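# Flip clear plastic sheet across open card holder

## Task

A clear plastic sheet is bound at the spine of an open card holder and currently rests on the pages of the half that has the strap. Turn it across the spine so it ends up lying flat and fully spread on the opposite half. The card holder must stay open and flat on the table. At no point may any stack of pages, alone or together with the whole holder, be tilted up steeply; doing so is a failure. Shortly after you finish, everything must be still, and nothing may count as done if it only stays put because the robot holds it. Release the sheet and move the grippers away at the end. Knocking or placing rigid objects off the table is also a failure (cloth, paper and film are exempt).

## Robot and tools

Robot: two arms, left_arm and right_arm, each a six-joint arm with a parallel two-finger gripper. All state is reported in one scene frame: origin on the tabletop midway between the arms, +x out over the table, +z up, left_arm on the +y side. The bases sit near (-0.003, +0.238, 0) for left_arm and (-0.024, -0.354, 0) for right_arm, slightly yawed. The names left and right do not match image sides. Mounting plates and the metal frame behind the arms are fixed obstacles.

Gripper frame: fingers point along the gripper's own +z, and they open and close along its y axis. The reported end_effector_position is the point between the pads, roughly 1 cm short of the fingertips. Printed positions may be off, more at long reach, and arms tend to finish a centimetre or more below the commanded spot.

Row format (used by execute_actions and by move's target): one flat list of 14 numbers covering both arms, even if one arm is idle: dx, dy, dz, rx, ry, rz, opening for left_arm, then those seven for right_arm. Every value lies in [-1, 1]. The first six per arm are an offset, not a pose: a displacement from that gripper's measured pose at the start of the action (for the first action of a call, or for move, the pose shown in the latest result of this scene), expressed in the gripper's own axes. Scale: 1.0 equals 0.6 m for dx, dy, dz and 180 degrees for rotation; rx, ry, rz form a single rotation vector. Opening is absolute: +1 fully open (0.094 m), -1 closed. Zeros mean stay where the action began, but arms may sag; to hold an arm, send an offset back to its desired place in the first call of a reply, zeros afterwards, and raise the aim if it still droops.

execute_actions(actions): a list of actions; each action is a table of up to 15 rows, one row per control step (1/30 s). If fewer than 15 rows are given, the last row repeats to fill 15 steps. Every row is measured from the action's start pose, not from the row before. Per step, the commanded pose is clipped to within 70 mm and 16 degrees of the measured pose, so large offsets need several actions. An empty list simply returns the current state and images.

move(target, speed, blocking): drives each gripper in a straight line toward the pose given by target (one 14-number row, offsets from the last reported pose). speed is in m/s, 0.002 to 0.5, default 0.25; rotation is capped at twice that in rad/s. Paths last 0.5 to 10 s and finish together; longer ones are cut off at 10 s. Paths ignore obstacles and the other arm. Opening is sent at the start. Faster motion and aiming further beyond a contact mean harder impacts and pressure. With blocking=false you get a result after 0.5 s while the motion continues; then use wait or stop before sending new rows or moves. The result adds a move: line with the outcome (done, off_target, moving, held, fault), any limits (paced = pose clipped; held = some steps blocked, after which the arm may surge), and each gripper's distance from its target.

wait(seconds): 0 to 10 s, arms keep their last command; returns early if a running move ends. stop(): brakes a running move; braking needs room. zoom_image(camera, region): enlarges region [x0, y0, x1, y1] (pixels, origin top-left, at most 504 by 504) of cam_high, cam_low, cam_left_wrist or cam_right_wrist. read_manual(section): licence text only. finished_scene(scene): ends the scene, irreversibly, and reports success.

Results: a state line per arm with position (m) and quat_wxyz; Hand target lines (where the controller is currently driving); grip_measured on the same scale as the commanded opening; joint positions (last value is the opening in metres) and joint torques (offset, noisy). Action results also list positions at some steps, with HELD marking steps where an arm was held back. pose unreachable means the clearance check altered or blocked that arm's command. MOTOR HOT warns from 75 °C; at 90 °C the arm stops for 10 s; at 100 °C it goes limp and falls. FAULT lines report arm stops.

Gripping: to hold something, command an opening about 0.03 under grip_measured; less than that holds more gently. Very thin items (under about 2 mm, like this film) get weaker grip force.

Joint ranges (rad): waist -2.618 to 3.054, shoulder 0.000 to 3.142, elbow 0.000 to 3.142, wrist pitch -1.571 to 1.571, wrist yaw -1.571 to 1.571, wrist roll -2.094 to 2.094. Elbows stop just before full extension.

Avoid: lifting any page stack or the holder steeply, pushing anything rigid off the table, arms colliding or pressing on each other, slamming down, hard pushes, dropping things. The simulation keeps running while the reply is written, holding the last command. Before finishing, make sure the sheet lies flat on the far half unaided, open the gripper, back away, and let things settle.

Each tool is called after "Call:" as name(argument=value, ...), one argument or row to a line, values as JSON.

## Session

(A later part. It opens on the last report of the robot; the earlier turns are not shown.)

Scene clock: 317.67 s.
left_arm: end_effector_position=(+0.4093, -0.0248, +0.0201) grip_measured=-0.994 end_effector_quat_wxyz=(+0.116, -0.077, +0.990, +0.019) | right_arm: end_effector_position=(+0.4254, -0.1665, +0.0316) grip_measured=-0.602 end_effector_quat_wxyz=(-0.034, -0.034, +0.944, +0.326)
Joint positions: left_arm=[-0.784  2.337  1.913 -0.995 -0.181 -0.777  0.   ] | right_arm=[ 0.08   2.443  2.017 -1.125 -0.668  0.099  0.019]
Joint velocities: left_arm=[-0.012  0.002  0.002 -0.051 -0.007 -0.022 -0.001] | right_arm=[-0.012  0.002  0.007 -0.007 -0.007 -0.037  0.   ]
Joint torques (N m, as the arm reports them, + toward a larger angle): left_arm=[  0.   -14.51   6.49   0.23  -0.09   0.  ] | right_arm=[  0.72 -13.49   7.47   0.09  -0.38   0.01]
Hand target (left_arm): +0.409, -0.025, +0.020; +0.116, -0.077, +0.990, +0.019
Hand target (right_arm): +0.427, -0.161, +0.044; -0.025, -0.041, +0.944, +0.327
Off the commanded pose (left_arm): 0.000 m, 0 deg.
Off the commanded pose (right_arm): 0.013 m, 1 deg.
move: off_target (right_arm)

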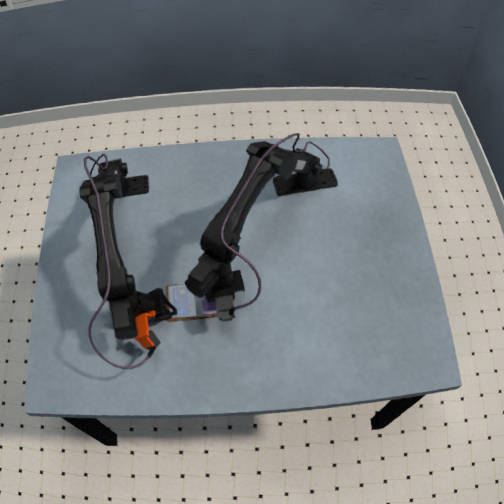

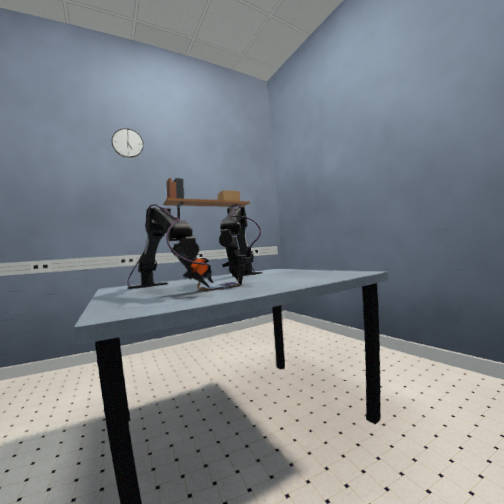

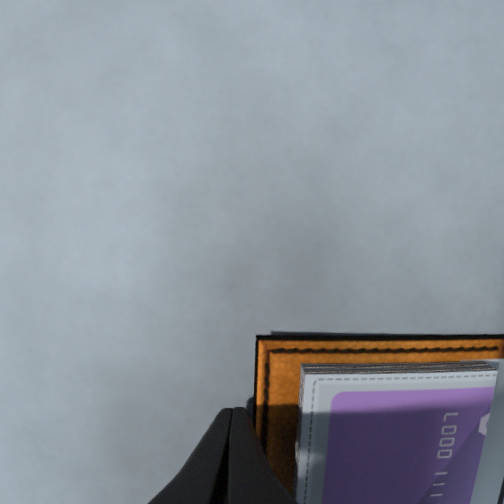

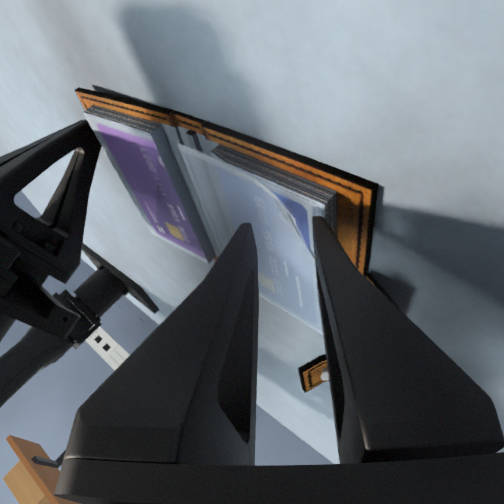

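Call:
move(
  target=[0,0,0,0,0,0,-1, 0,0.04,0.005,0,0,0,-0.6],
  speed=0.02,
)

Call:
move(
  target=[0,0,0,0,0,0,-1, 0,0,0,0,0,0,-1],
  speed=0.02,
)

Call:
zoom_image(
  camera="cam_low",
  region=[180, 260, 250, 300],
)

Scene clock: 330.23 s.
left_arm: end_effector_position=(+0.4093, -0.0248, +0.0201) grip_measured=-0.994 end_effector_quat_wxyz=(+0.116, -0.077, +0.990, +0.019) | right_arm: end_effector_position=(+0.4215, -0.1512, +0.0344) grip_measured=-0.602 end_effector_quat_wxyz=(-0.043, -0.026, +0.944, +0.325)
Joint positions: left_arm=[-0.784  2.337  1.913 -0.995 -0.181 -0.777  0.   ] | right_arm=[ 0.113  2.443  2.028 -1.126 -0.668  0.151  0.019]
Joint velocities: left_arm=[ 0.002 -0.017 -0.002  0.022 -0.022  0.007  0.   ] | right_arm=[ 0.012  0.002 -0.022  0.007 -0.022 -0.022 -0.001]
Joint torques (N m, as the arm reports them, + toward a larger angle): left_arm=[  0.01 -14.52   6.46   0.23  -0.08   0.  ] | right_arm=[  0.67 -13.24   7.38   0.17  -0.37  -0.01]
Hand target (left_arm): +0.409, -0.025, +0.020; +0.116, -0.077, +0.990, +0.019
Hand target (right_arm): +0.424, -0.146, +0.044; -0.034, -0.034, +0.944, +0.326
Off the commanded pose (left_arm): 0.000 m, 0 deg.
Off the commanded pose (right_arm): 0.011 m, 1 deg.
move: off_target (right_arm)

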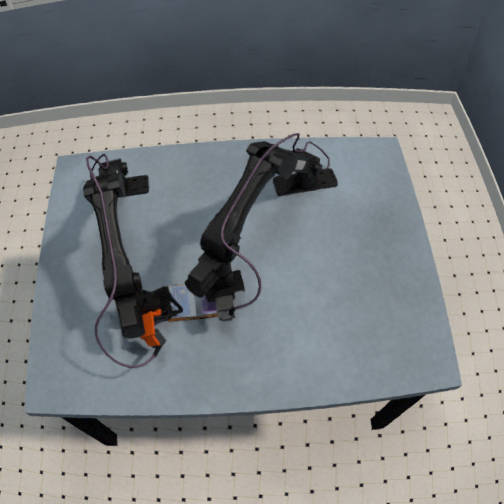

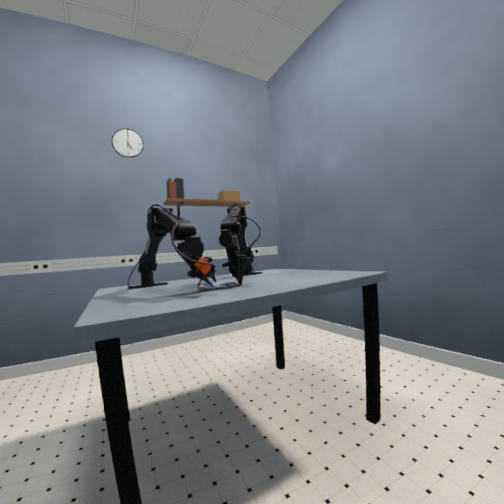

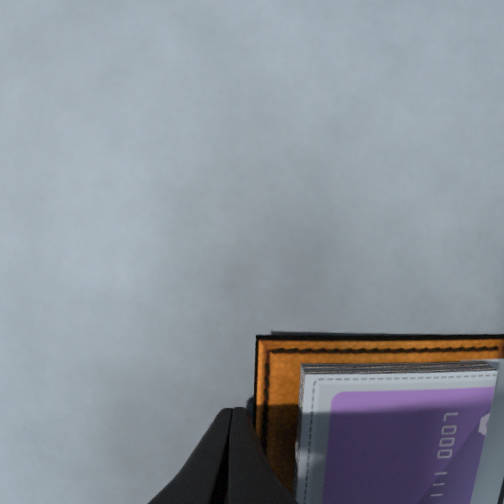

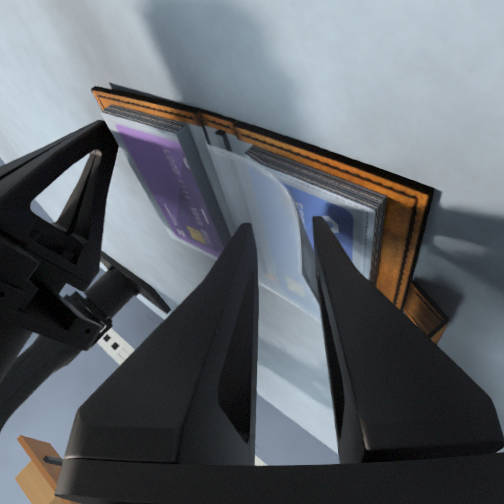

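Scene clock: 330.73 s.
left_arm: end_effector_position=(+0.4093, -0.0248, +0.0201) grip_measured=-0.994 end_effector_quat_wxyz=(+0.116, -0.077, +0.990, +0.019) | right_arm: end_effector_position=(+0.4215, -0.1512, +0.0344) grip_measured=-0.994 end_effector_quat_wxyz=(-0.043, -0.026, +0.944, +0.325)
Joint positions: left_arm=[-0.784  2.337  1.913 -0.995 -0.181 -0.777  0.   ] | right_arm=[ 0.113  2.443  2.028 -1.126 -0.668  0.151  0.   ]
Joint velocities: left_arm=[ 0.007 -0.012  0.007 -0.037  0.066  0.051 -0.   ] | right_arm=[ 0.002 -0.027  0.007 -0.022 -0.037  0.007  0.001]
Joint torques (N m, as the arm reports them, + toward a larger angle): left_arm=[  0.02 -14.52   6.5    0.24  -0.09   0.  ] | right_arm=[ -0.08 -12.43   6.04   0.2   -0.38  -0.03]
Hand target (left_arm): +0.409, -0.025, +0.020; +0.116, -0.077, +0.990, +0.019
Hand target (right_arm): +0.421, -0.151, +0.034; -0.043, -0.026, +0.944, +0.325
Off the commanded pose (left_arm): 0.000 m, 0 deg.
Off the commanded pose (right_arm): 0.000 m, 0 deg.
move: done

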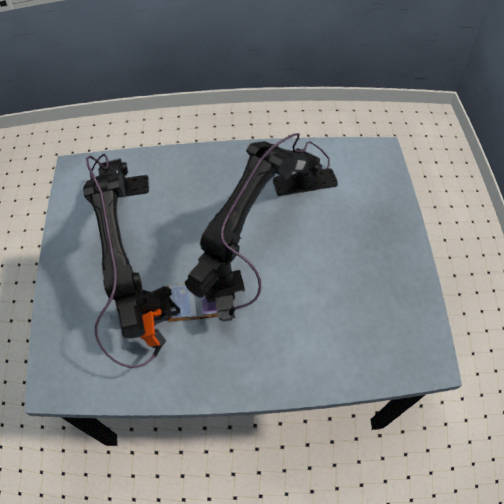

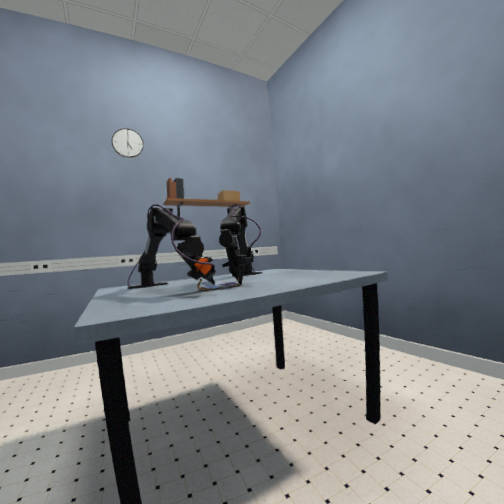

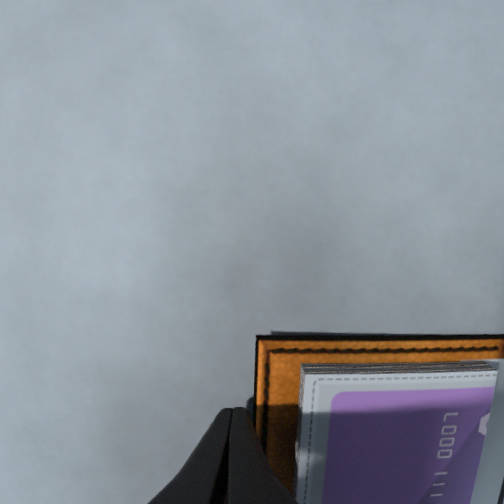

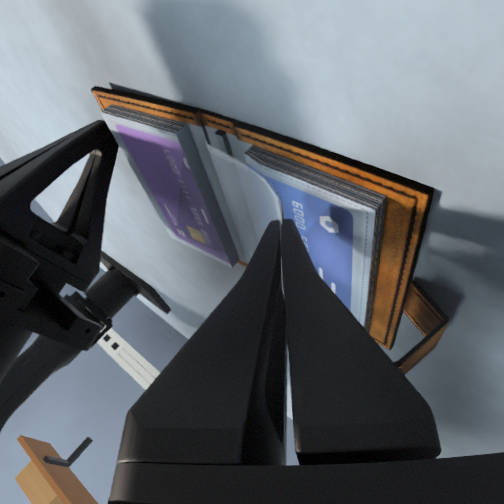

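Region (180, 260, 250, 300) of cam_low's 504x504 image, scaled by 7.200, with more detail than that image has; it fills the top 288 rows of this view, and the rest is white.

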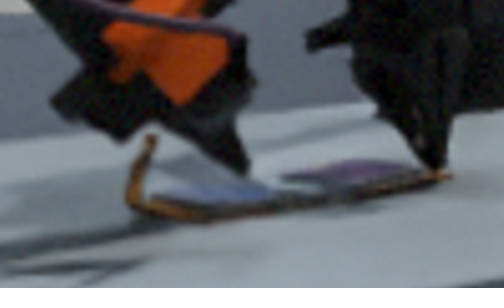

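Call:
move(
  target=[0,0.25,-0.15,0,0,0,-1, 0,0,0,0,0,0,-1],
  speed=0.15,
)

Call:
move(
  target=[0,0,0,0,0,0,-1, 0,0.095,0.0,0.2,0,0,-1],
  speed=0.04,
)

Call:
zoom_image(
  camera="cam_low",
  region=[170, 250, 260, 300],
)

Scene clock: 343.17 s.
left_arm: end_effector_position=(+0.3717, +0.1137, +0.1119) grip_measured=-0.994 end_effector_quat_wxyz=(+0.122, -0.079, +0.989, +0.018) | right_arm: end_effector_position=(+0.4215, -0.1512, +0.0344) grip_measured=-0.994 end_effector_quat_wxyz=(-0.043, -0.026, +0.944, +0.325)
Joint positions: left_arm=[-0.535  1.851  1.537 -1.053 -0.14  -0.531  0.   ] | right_arm=[ 0.113  2.443  2.028 -1.126 -0.668  0.151  0.   ]
Joint velocities: left_arm=[-0.017 -0.007 -0.007  0.066  0.066  0.022 -0.001] | right_arm=[-0.007 -0.007  0.002  0.007 -0.007  0.022  0.   ]
Joint torques (N m, as the arm reports them, + toward a larger angle): left_arm=[  0.41 -11.71   5.35   0.26  -0.05   0.04] | right_arm=[ -0.1  -12.43   6.04   0.21  -0.37  -0.03]
Hand target (left_arm): +0.367, +0.117, +0.114; +0.118, -0.078, +0.990, +0.020
Hand target (right_arm): +0.421, -0.151, +0.034; -0.043, -0.026, +0.944, +0.325
Off the commanded pose (left_arm): 0.008 m, 1 deg.
Off the commanded pose (right_arm): 0.000 m, 0 deg.
move: done

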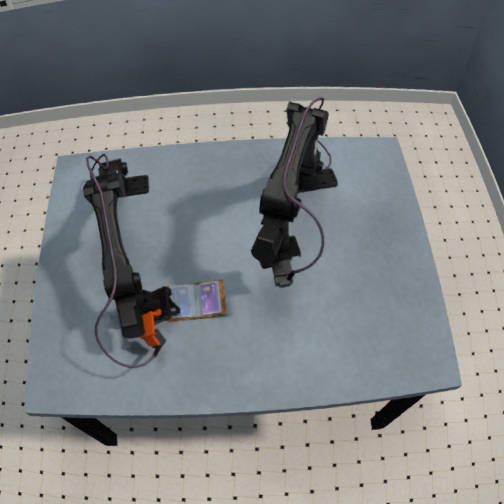

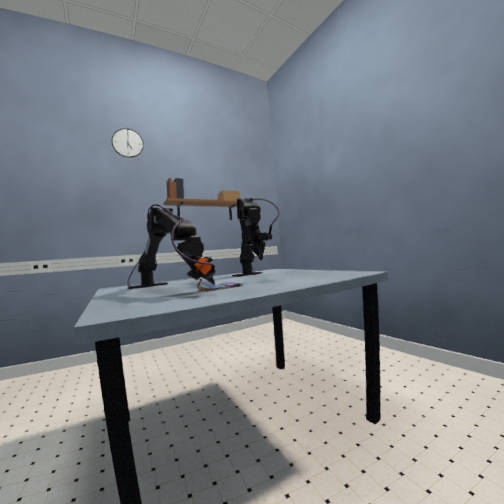

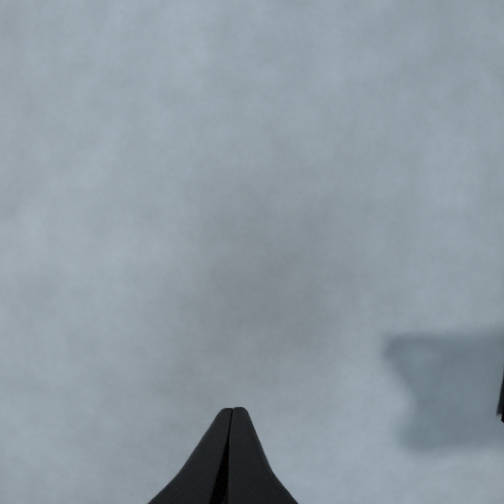

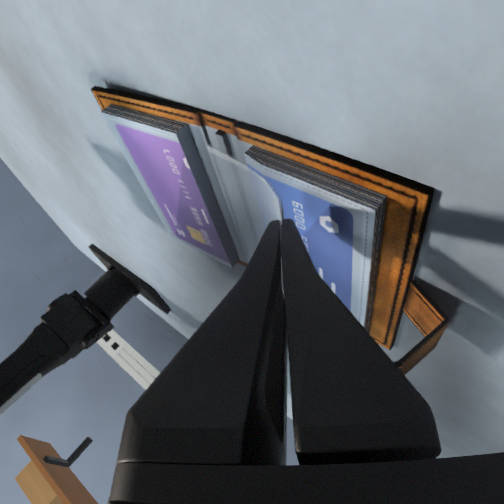

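Scene clock: 351.27 s.
left_arm: end_effector_position=(+0.3717, +0.1136, +0.1119) grip_measured=-0.994 end_effector_quat_wxyz=(+0.122, -0.079, +0.989, +0.018) | right_arm: end_effector_position=(+0.4207, -0.1086, +0.0713) grip_measured=-0.994 end_effector_quat_wxyz=(+0.013, -0.034, +0.998, +0.047)
Joint positions: left_arm=[-0.535  1.851  1.537 -1.053 -0.14  -0.531  0.   ] | right_arm=[ 0.392  2.627  2.668 -1.549 -0.075  0.41   0.   ]
Joint velocities: left_arm=[-0.017 -0.007 -0.007 -0.051  0.037 -0.051 -0.001] | right_arm=[ 0.002  0.007 -0.007  0.007  0.066  0.007 -0.   ]
Joint torques (N m, as the arm reports them, + toward a larger angle): left_arm=[ -0.01 -10.35   6.66   0.32  -0.07   0.  ] | right_arm=[  0.69 -12.45   7.43   0.18   0.03   0.03]
Hand target (left_arm): +0.372, +0.114, +0.112; +0.122, -0.079, +0.989, +0.018
Hand target (right_arm): +0.420, -0.106, +0.070; +0.015, -0.035, +0.998, +0.041
Off the commanded pose (left_arm): 0.000 m, 0 deg.
Off the commanded pose (right_arm): 0.003 m, 6 deg.
joint sent to its limit (right arm) — the command would take joint 4 (wrist pitch) past its lower limit, so that joint was sent only as far as its limit.
move: off_target (right_arm)

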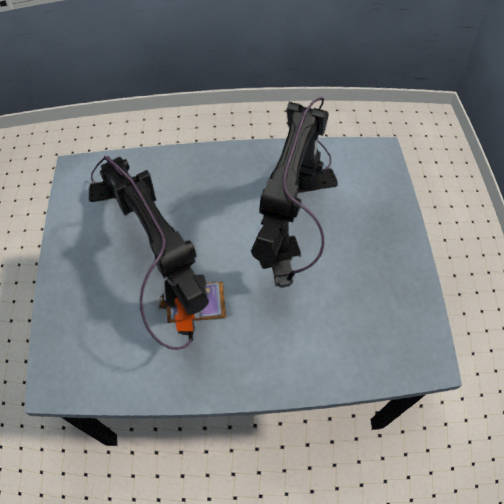

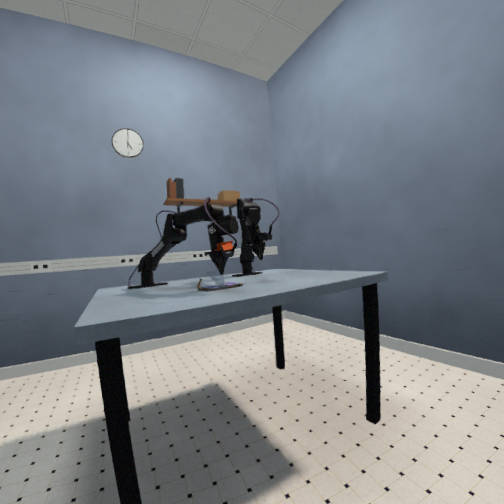

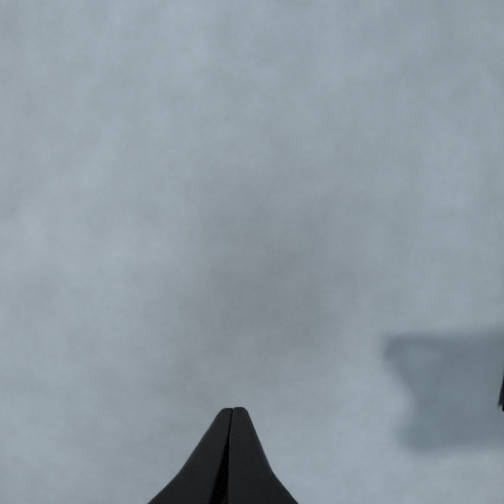

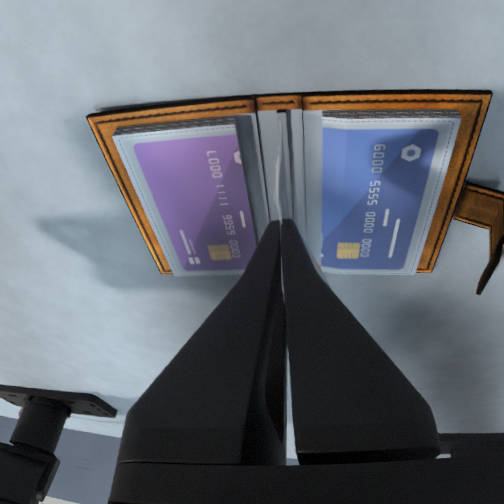

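Region (170, 250, 260, 300) of cam_low's 504x504 image, scaled by 5.600, with more detail than that image has.

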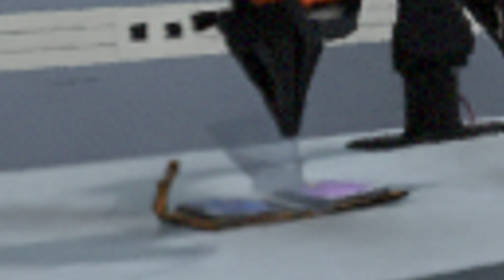

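Call:
move(
  target=[0,0,0,0,0,0,-1, 0,0.07,0.055,0,-0.04,0,-1],
  speed=0.04,
)

Call:
move(
  target=[0,0,0,0,0,0,-1, 0,0,0,0,0,0,-0.7],
)

Call:
move(
  target=[0,0,0,0,0,0,-1, 0,0.02,-0.1,0,-0.05,0,-0.7],
  speed=0.05,
)

Call:
zoom_image(
  camera="cam_low",
  region=[170, 250, 260, 300],
)

Scene clock: 370.90 s.
left_arm: end_effector_position=(+0.3717, +0.1136, +0.1119) grip_measured=-0.994 end_effector_quat_wxyz=(+0.122, -0.079, +0.989, +0.018) | right_arm: end_effector_position=(+0.4188, -0.0653, +0.0373) grip_measured=-0.994 end_effector_quat_wxyz=(+0.067, -0.030, +0.996, +0.052)
Joint positions: left_arm=[-0.535  1.851  1.537 -1.053 -0.14  -0.531  0.   ] | right_arm=[ 0.485  2.52   2.319 -1.2   -0.021  0.511  0.   ]
Joint velocities: left_arm=[-0.007  0.017 -0.012  0.051 -0.037  0.037 -0.   ] | right_arm=[-0.037 -0.002  0.002  0.11  -0.007 -0.007 -0.001]
Joint torques (N m, as the arm reports them, + toward a larger angle): left_arm=[  0.02 -10.33   6.66   0.32  -0.06   0.  ] | right_arm=[  0.63 -14.41   5.16   0.55   0.1    0.03]
Hand target (left_arm): +0.372, +0.114, +0.112; +0.122, -0.079, +0.989, +0.018
Hand target (right_arm): +0.417, -0.063, +0.043; +0.075, -0.030, +0.995, +0.051
Off the commanded pose (left_arm): 0.000 m, 0 deg.
Off the commanded pose (right_arm): 0.005 m, 1 deg.
move: done

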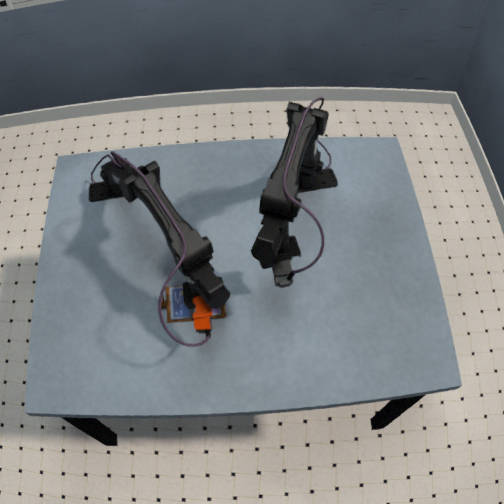

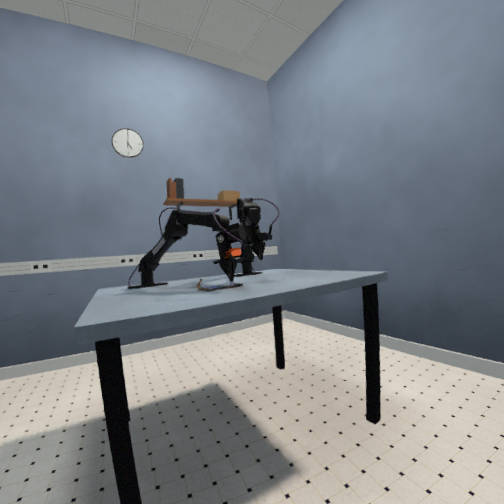

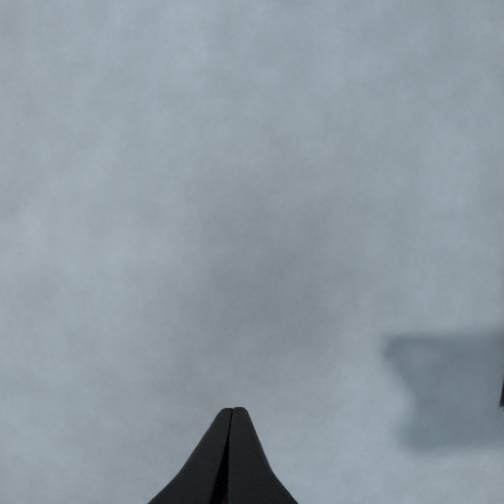

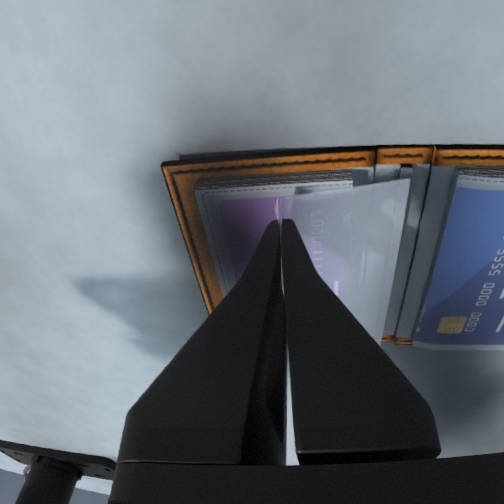

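Scene clock: 371.40 s.
left_arm: end_effector_position=(+0.3717, +0.1136, +0.1119) grip_measured=-0.994 end_effector_quat_wxyz=(+0.122, -0.079, +0.989, +0.018) | right_arm: end_effector_position=(+0.4188, -0.0653, +0.0373) grip_measured=-0.702 end_effector_quat_wxyz=(+0.067, -0.030, +0.996, +0.052)
Joint positions: left_arm=[-0.535  1.851  1.537 -1.053 -0.14  -0.531  0.   ] | right_arm=[ 0.485  2.52   2.319 -1.2   -0.021  0.511  0.014]
Joint velocities: left_arm=[ 0.007 -0.017 -0.012 -0.051  0.007  0.007 -0.   ] | right_arm=[-0.012  0.007 -0.002  0.007  0.051 -0.022  0.001]
Joint torques (N m, as the arm reports them, + toward a larger angle): left_arm=[ -0.02 -10.33   6.66   0.32  -0.06   0.  ] | right_arm=[ -0.1  -13.14   6.33   0.49  -0.03  -0.03]
Hand target (left_arm): +0.372, +0.114, +0.112; +0.122, -0.079, +0.989, +0.018
Hand target (right_arm): +0.419, -0.065, +0.037; +0.067, -0.030, +0.996, +0.052
Off the commanded pose (left_arm): 0.000 m, 0 deg.
Off the commanded pose (right_arm): 0.000 m, 0 deg.
move: done

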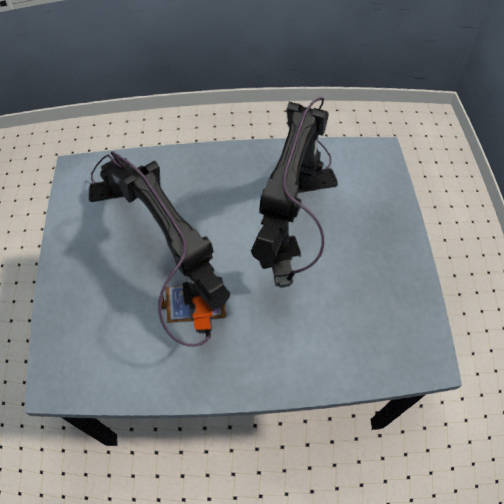

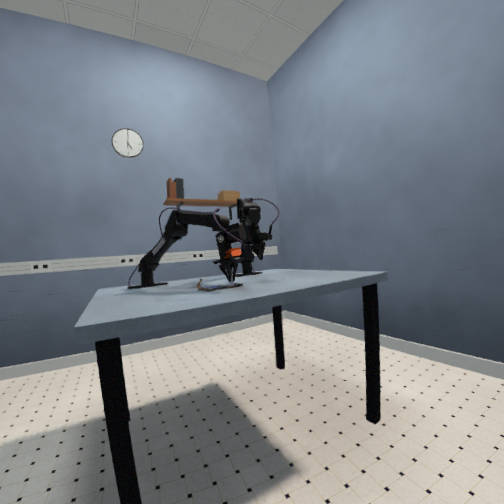

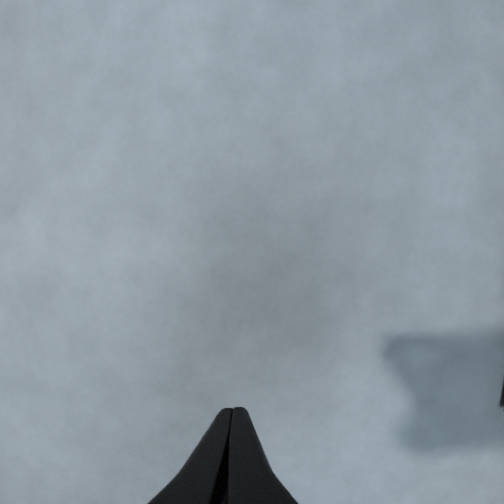

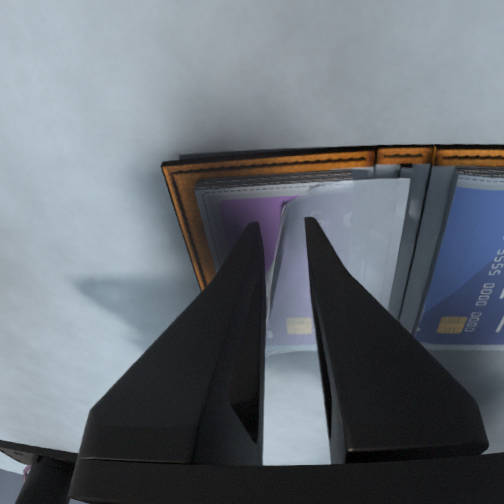

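Scene clock: 373.33 s.
left_arm: end_effector_position=(+0.3717, +0.1136, +0.1119) grip_measured=-0.994 end_effector_quat_wxyz=(+0.122, -0.079, +0.989, +0.018) | right_arm: end_effector_position=(+0.4146, -0.0608, +0.0952) grip_measured=-0.702 end_effector_quat_wxyz=(+0.141, -0.024, +0.988, +0.060)
Joint positions: left_arm=[-0.535  1.851  1.537 -1.053 -0.14  -0.531  0.   ] | right_arm=[ 0.521  2.332  2.182 -1.117  0.053  0.548  0.014]
Joint velocities: left_arm=[ 0.002  0.002 -0.007 -0.022 -0.051  0.066  0.001] | right_arm=[ 0.007 -0.007  0.002 -0.022 -0.037  0.007 -0.   ]
Joint torques (N m, as the arm reports them, + toward a larger angle): left_arm=[ -0.01 -10.32   6.65   0.32  -0.07   0.  ] | right_arm=[  0.75 -13.31   5.22   0.77   0.14   0.04]
Hand target (left_arm): +0.372, +0.114, +0.112; +0.122, -0.079, +0.989, +0.018
Hand target (right_arm): +0.411, -0.060, +0.098; +0.145, -0.025, +0.988, +0.056
Off the commanded pose (left_arm): 0.000 m, 0 deg.
Off the commanded pose (right_arm): 0.005 m, 1 deg.
move: done

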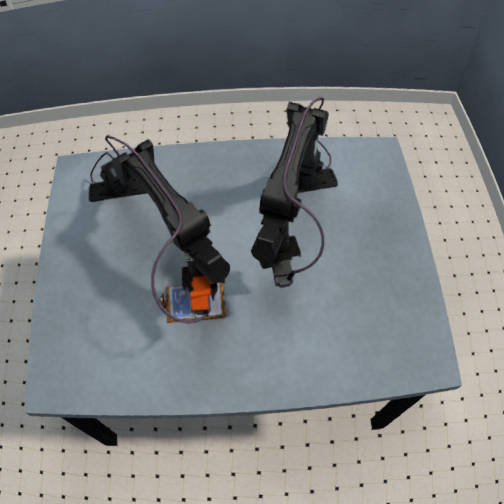

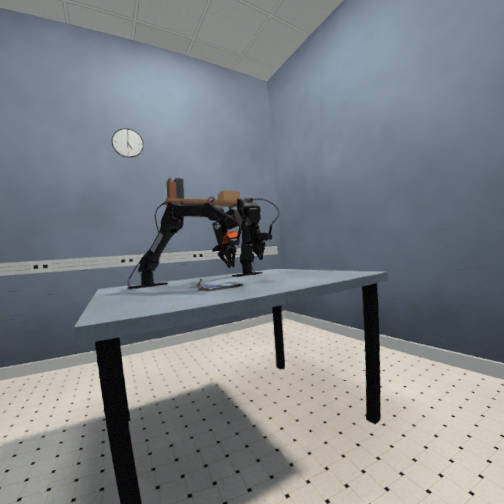

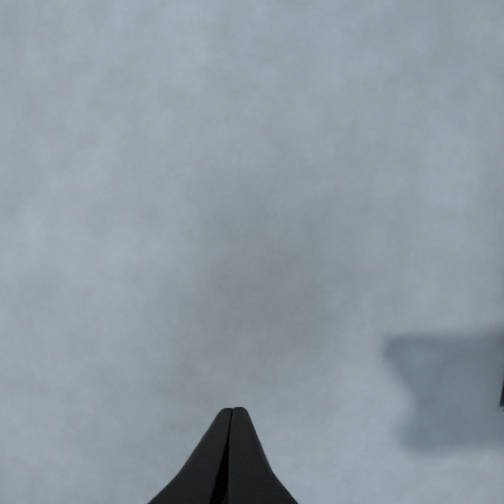

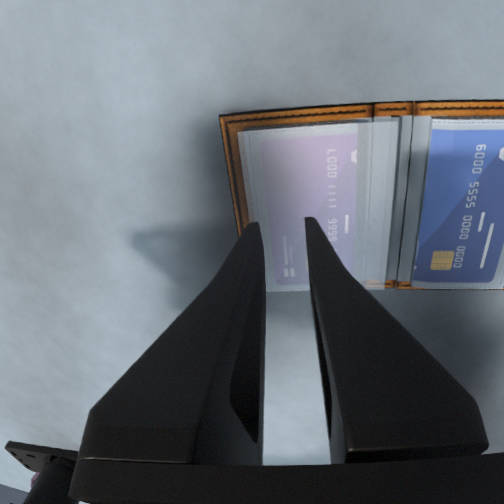

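Region (170, 250, 260, 300) of cam_low's 504x504 image, scaled by 5.600, with more detail than that image has.

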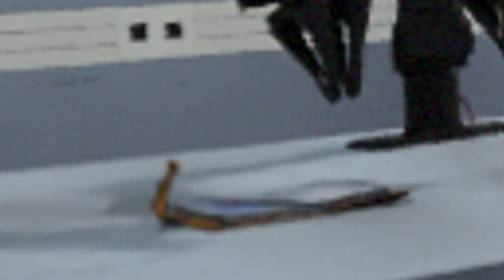

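Flat.

Call:
finished_scene(
  scene=1,
)

The scene is finished: the task was done.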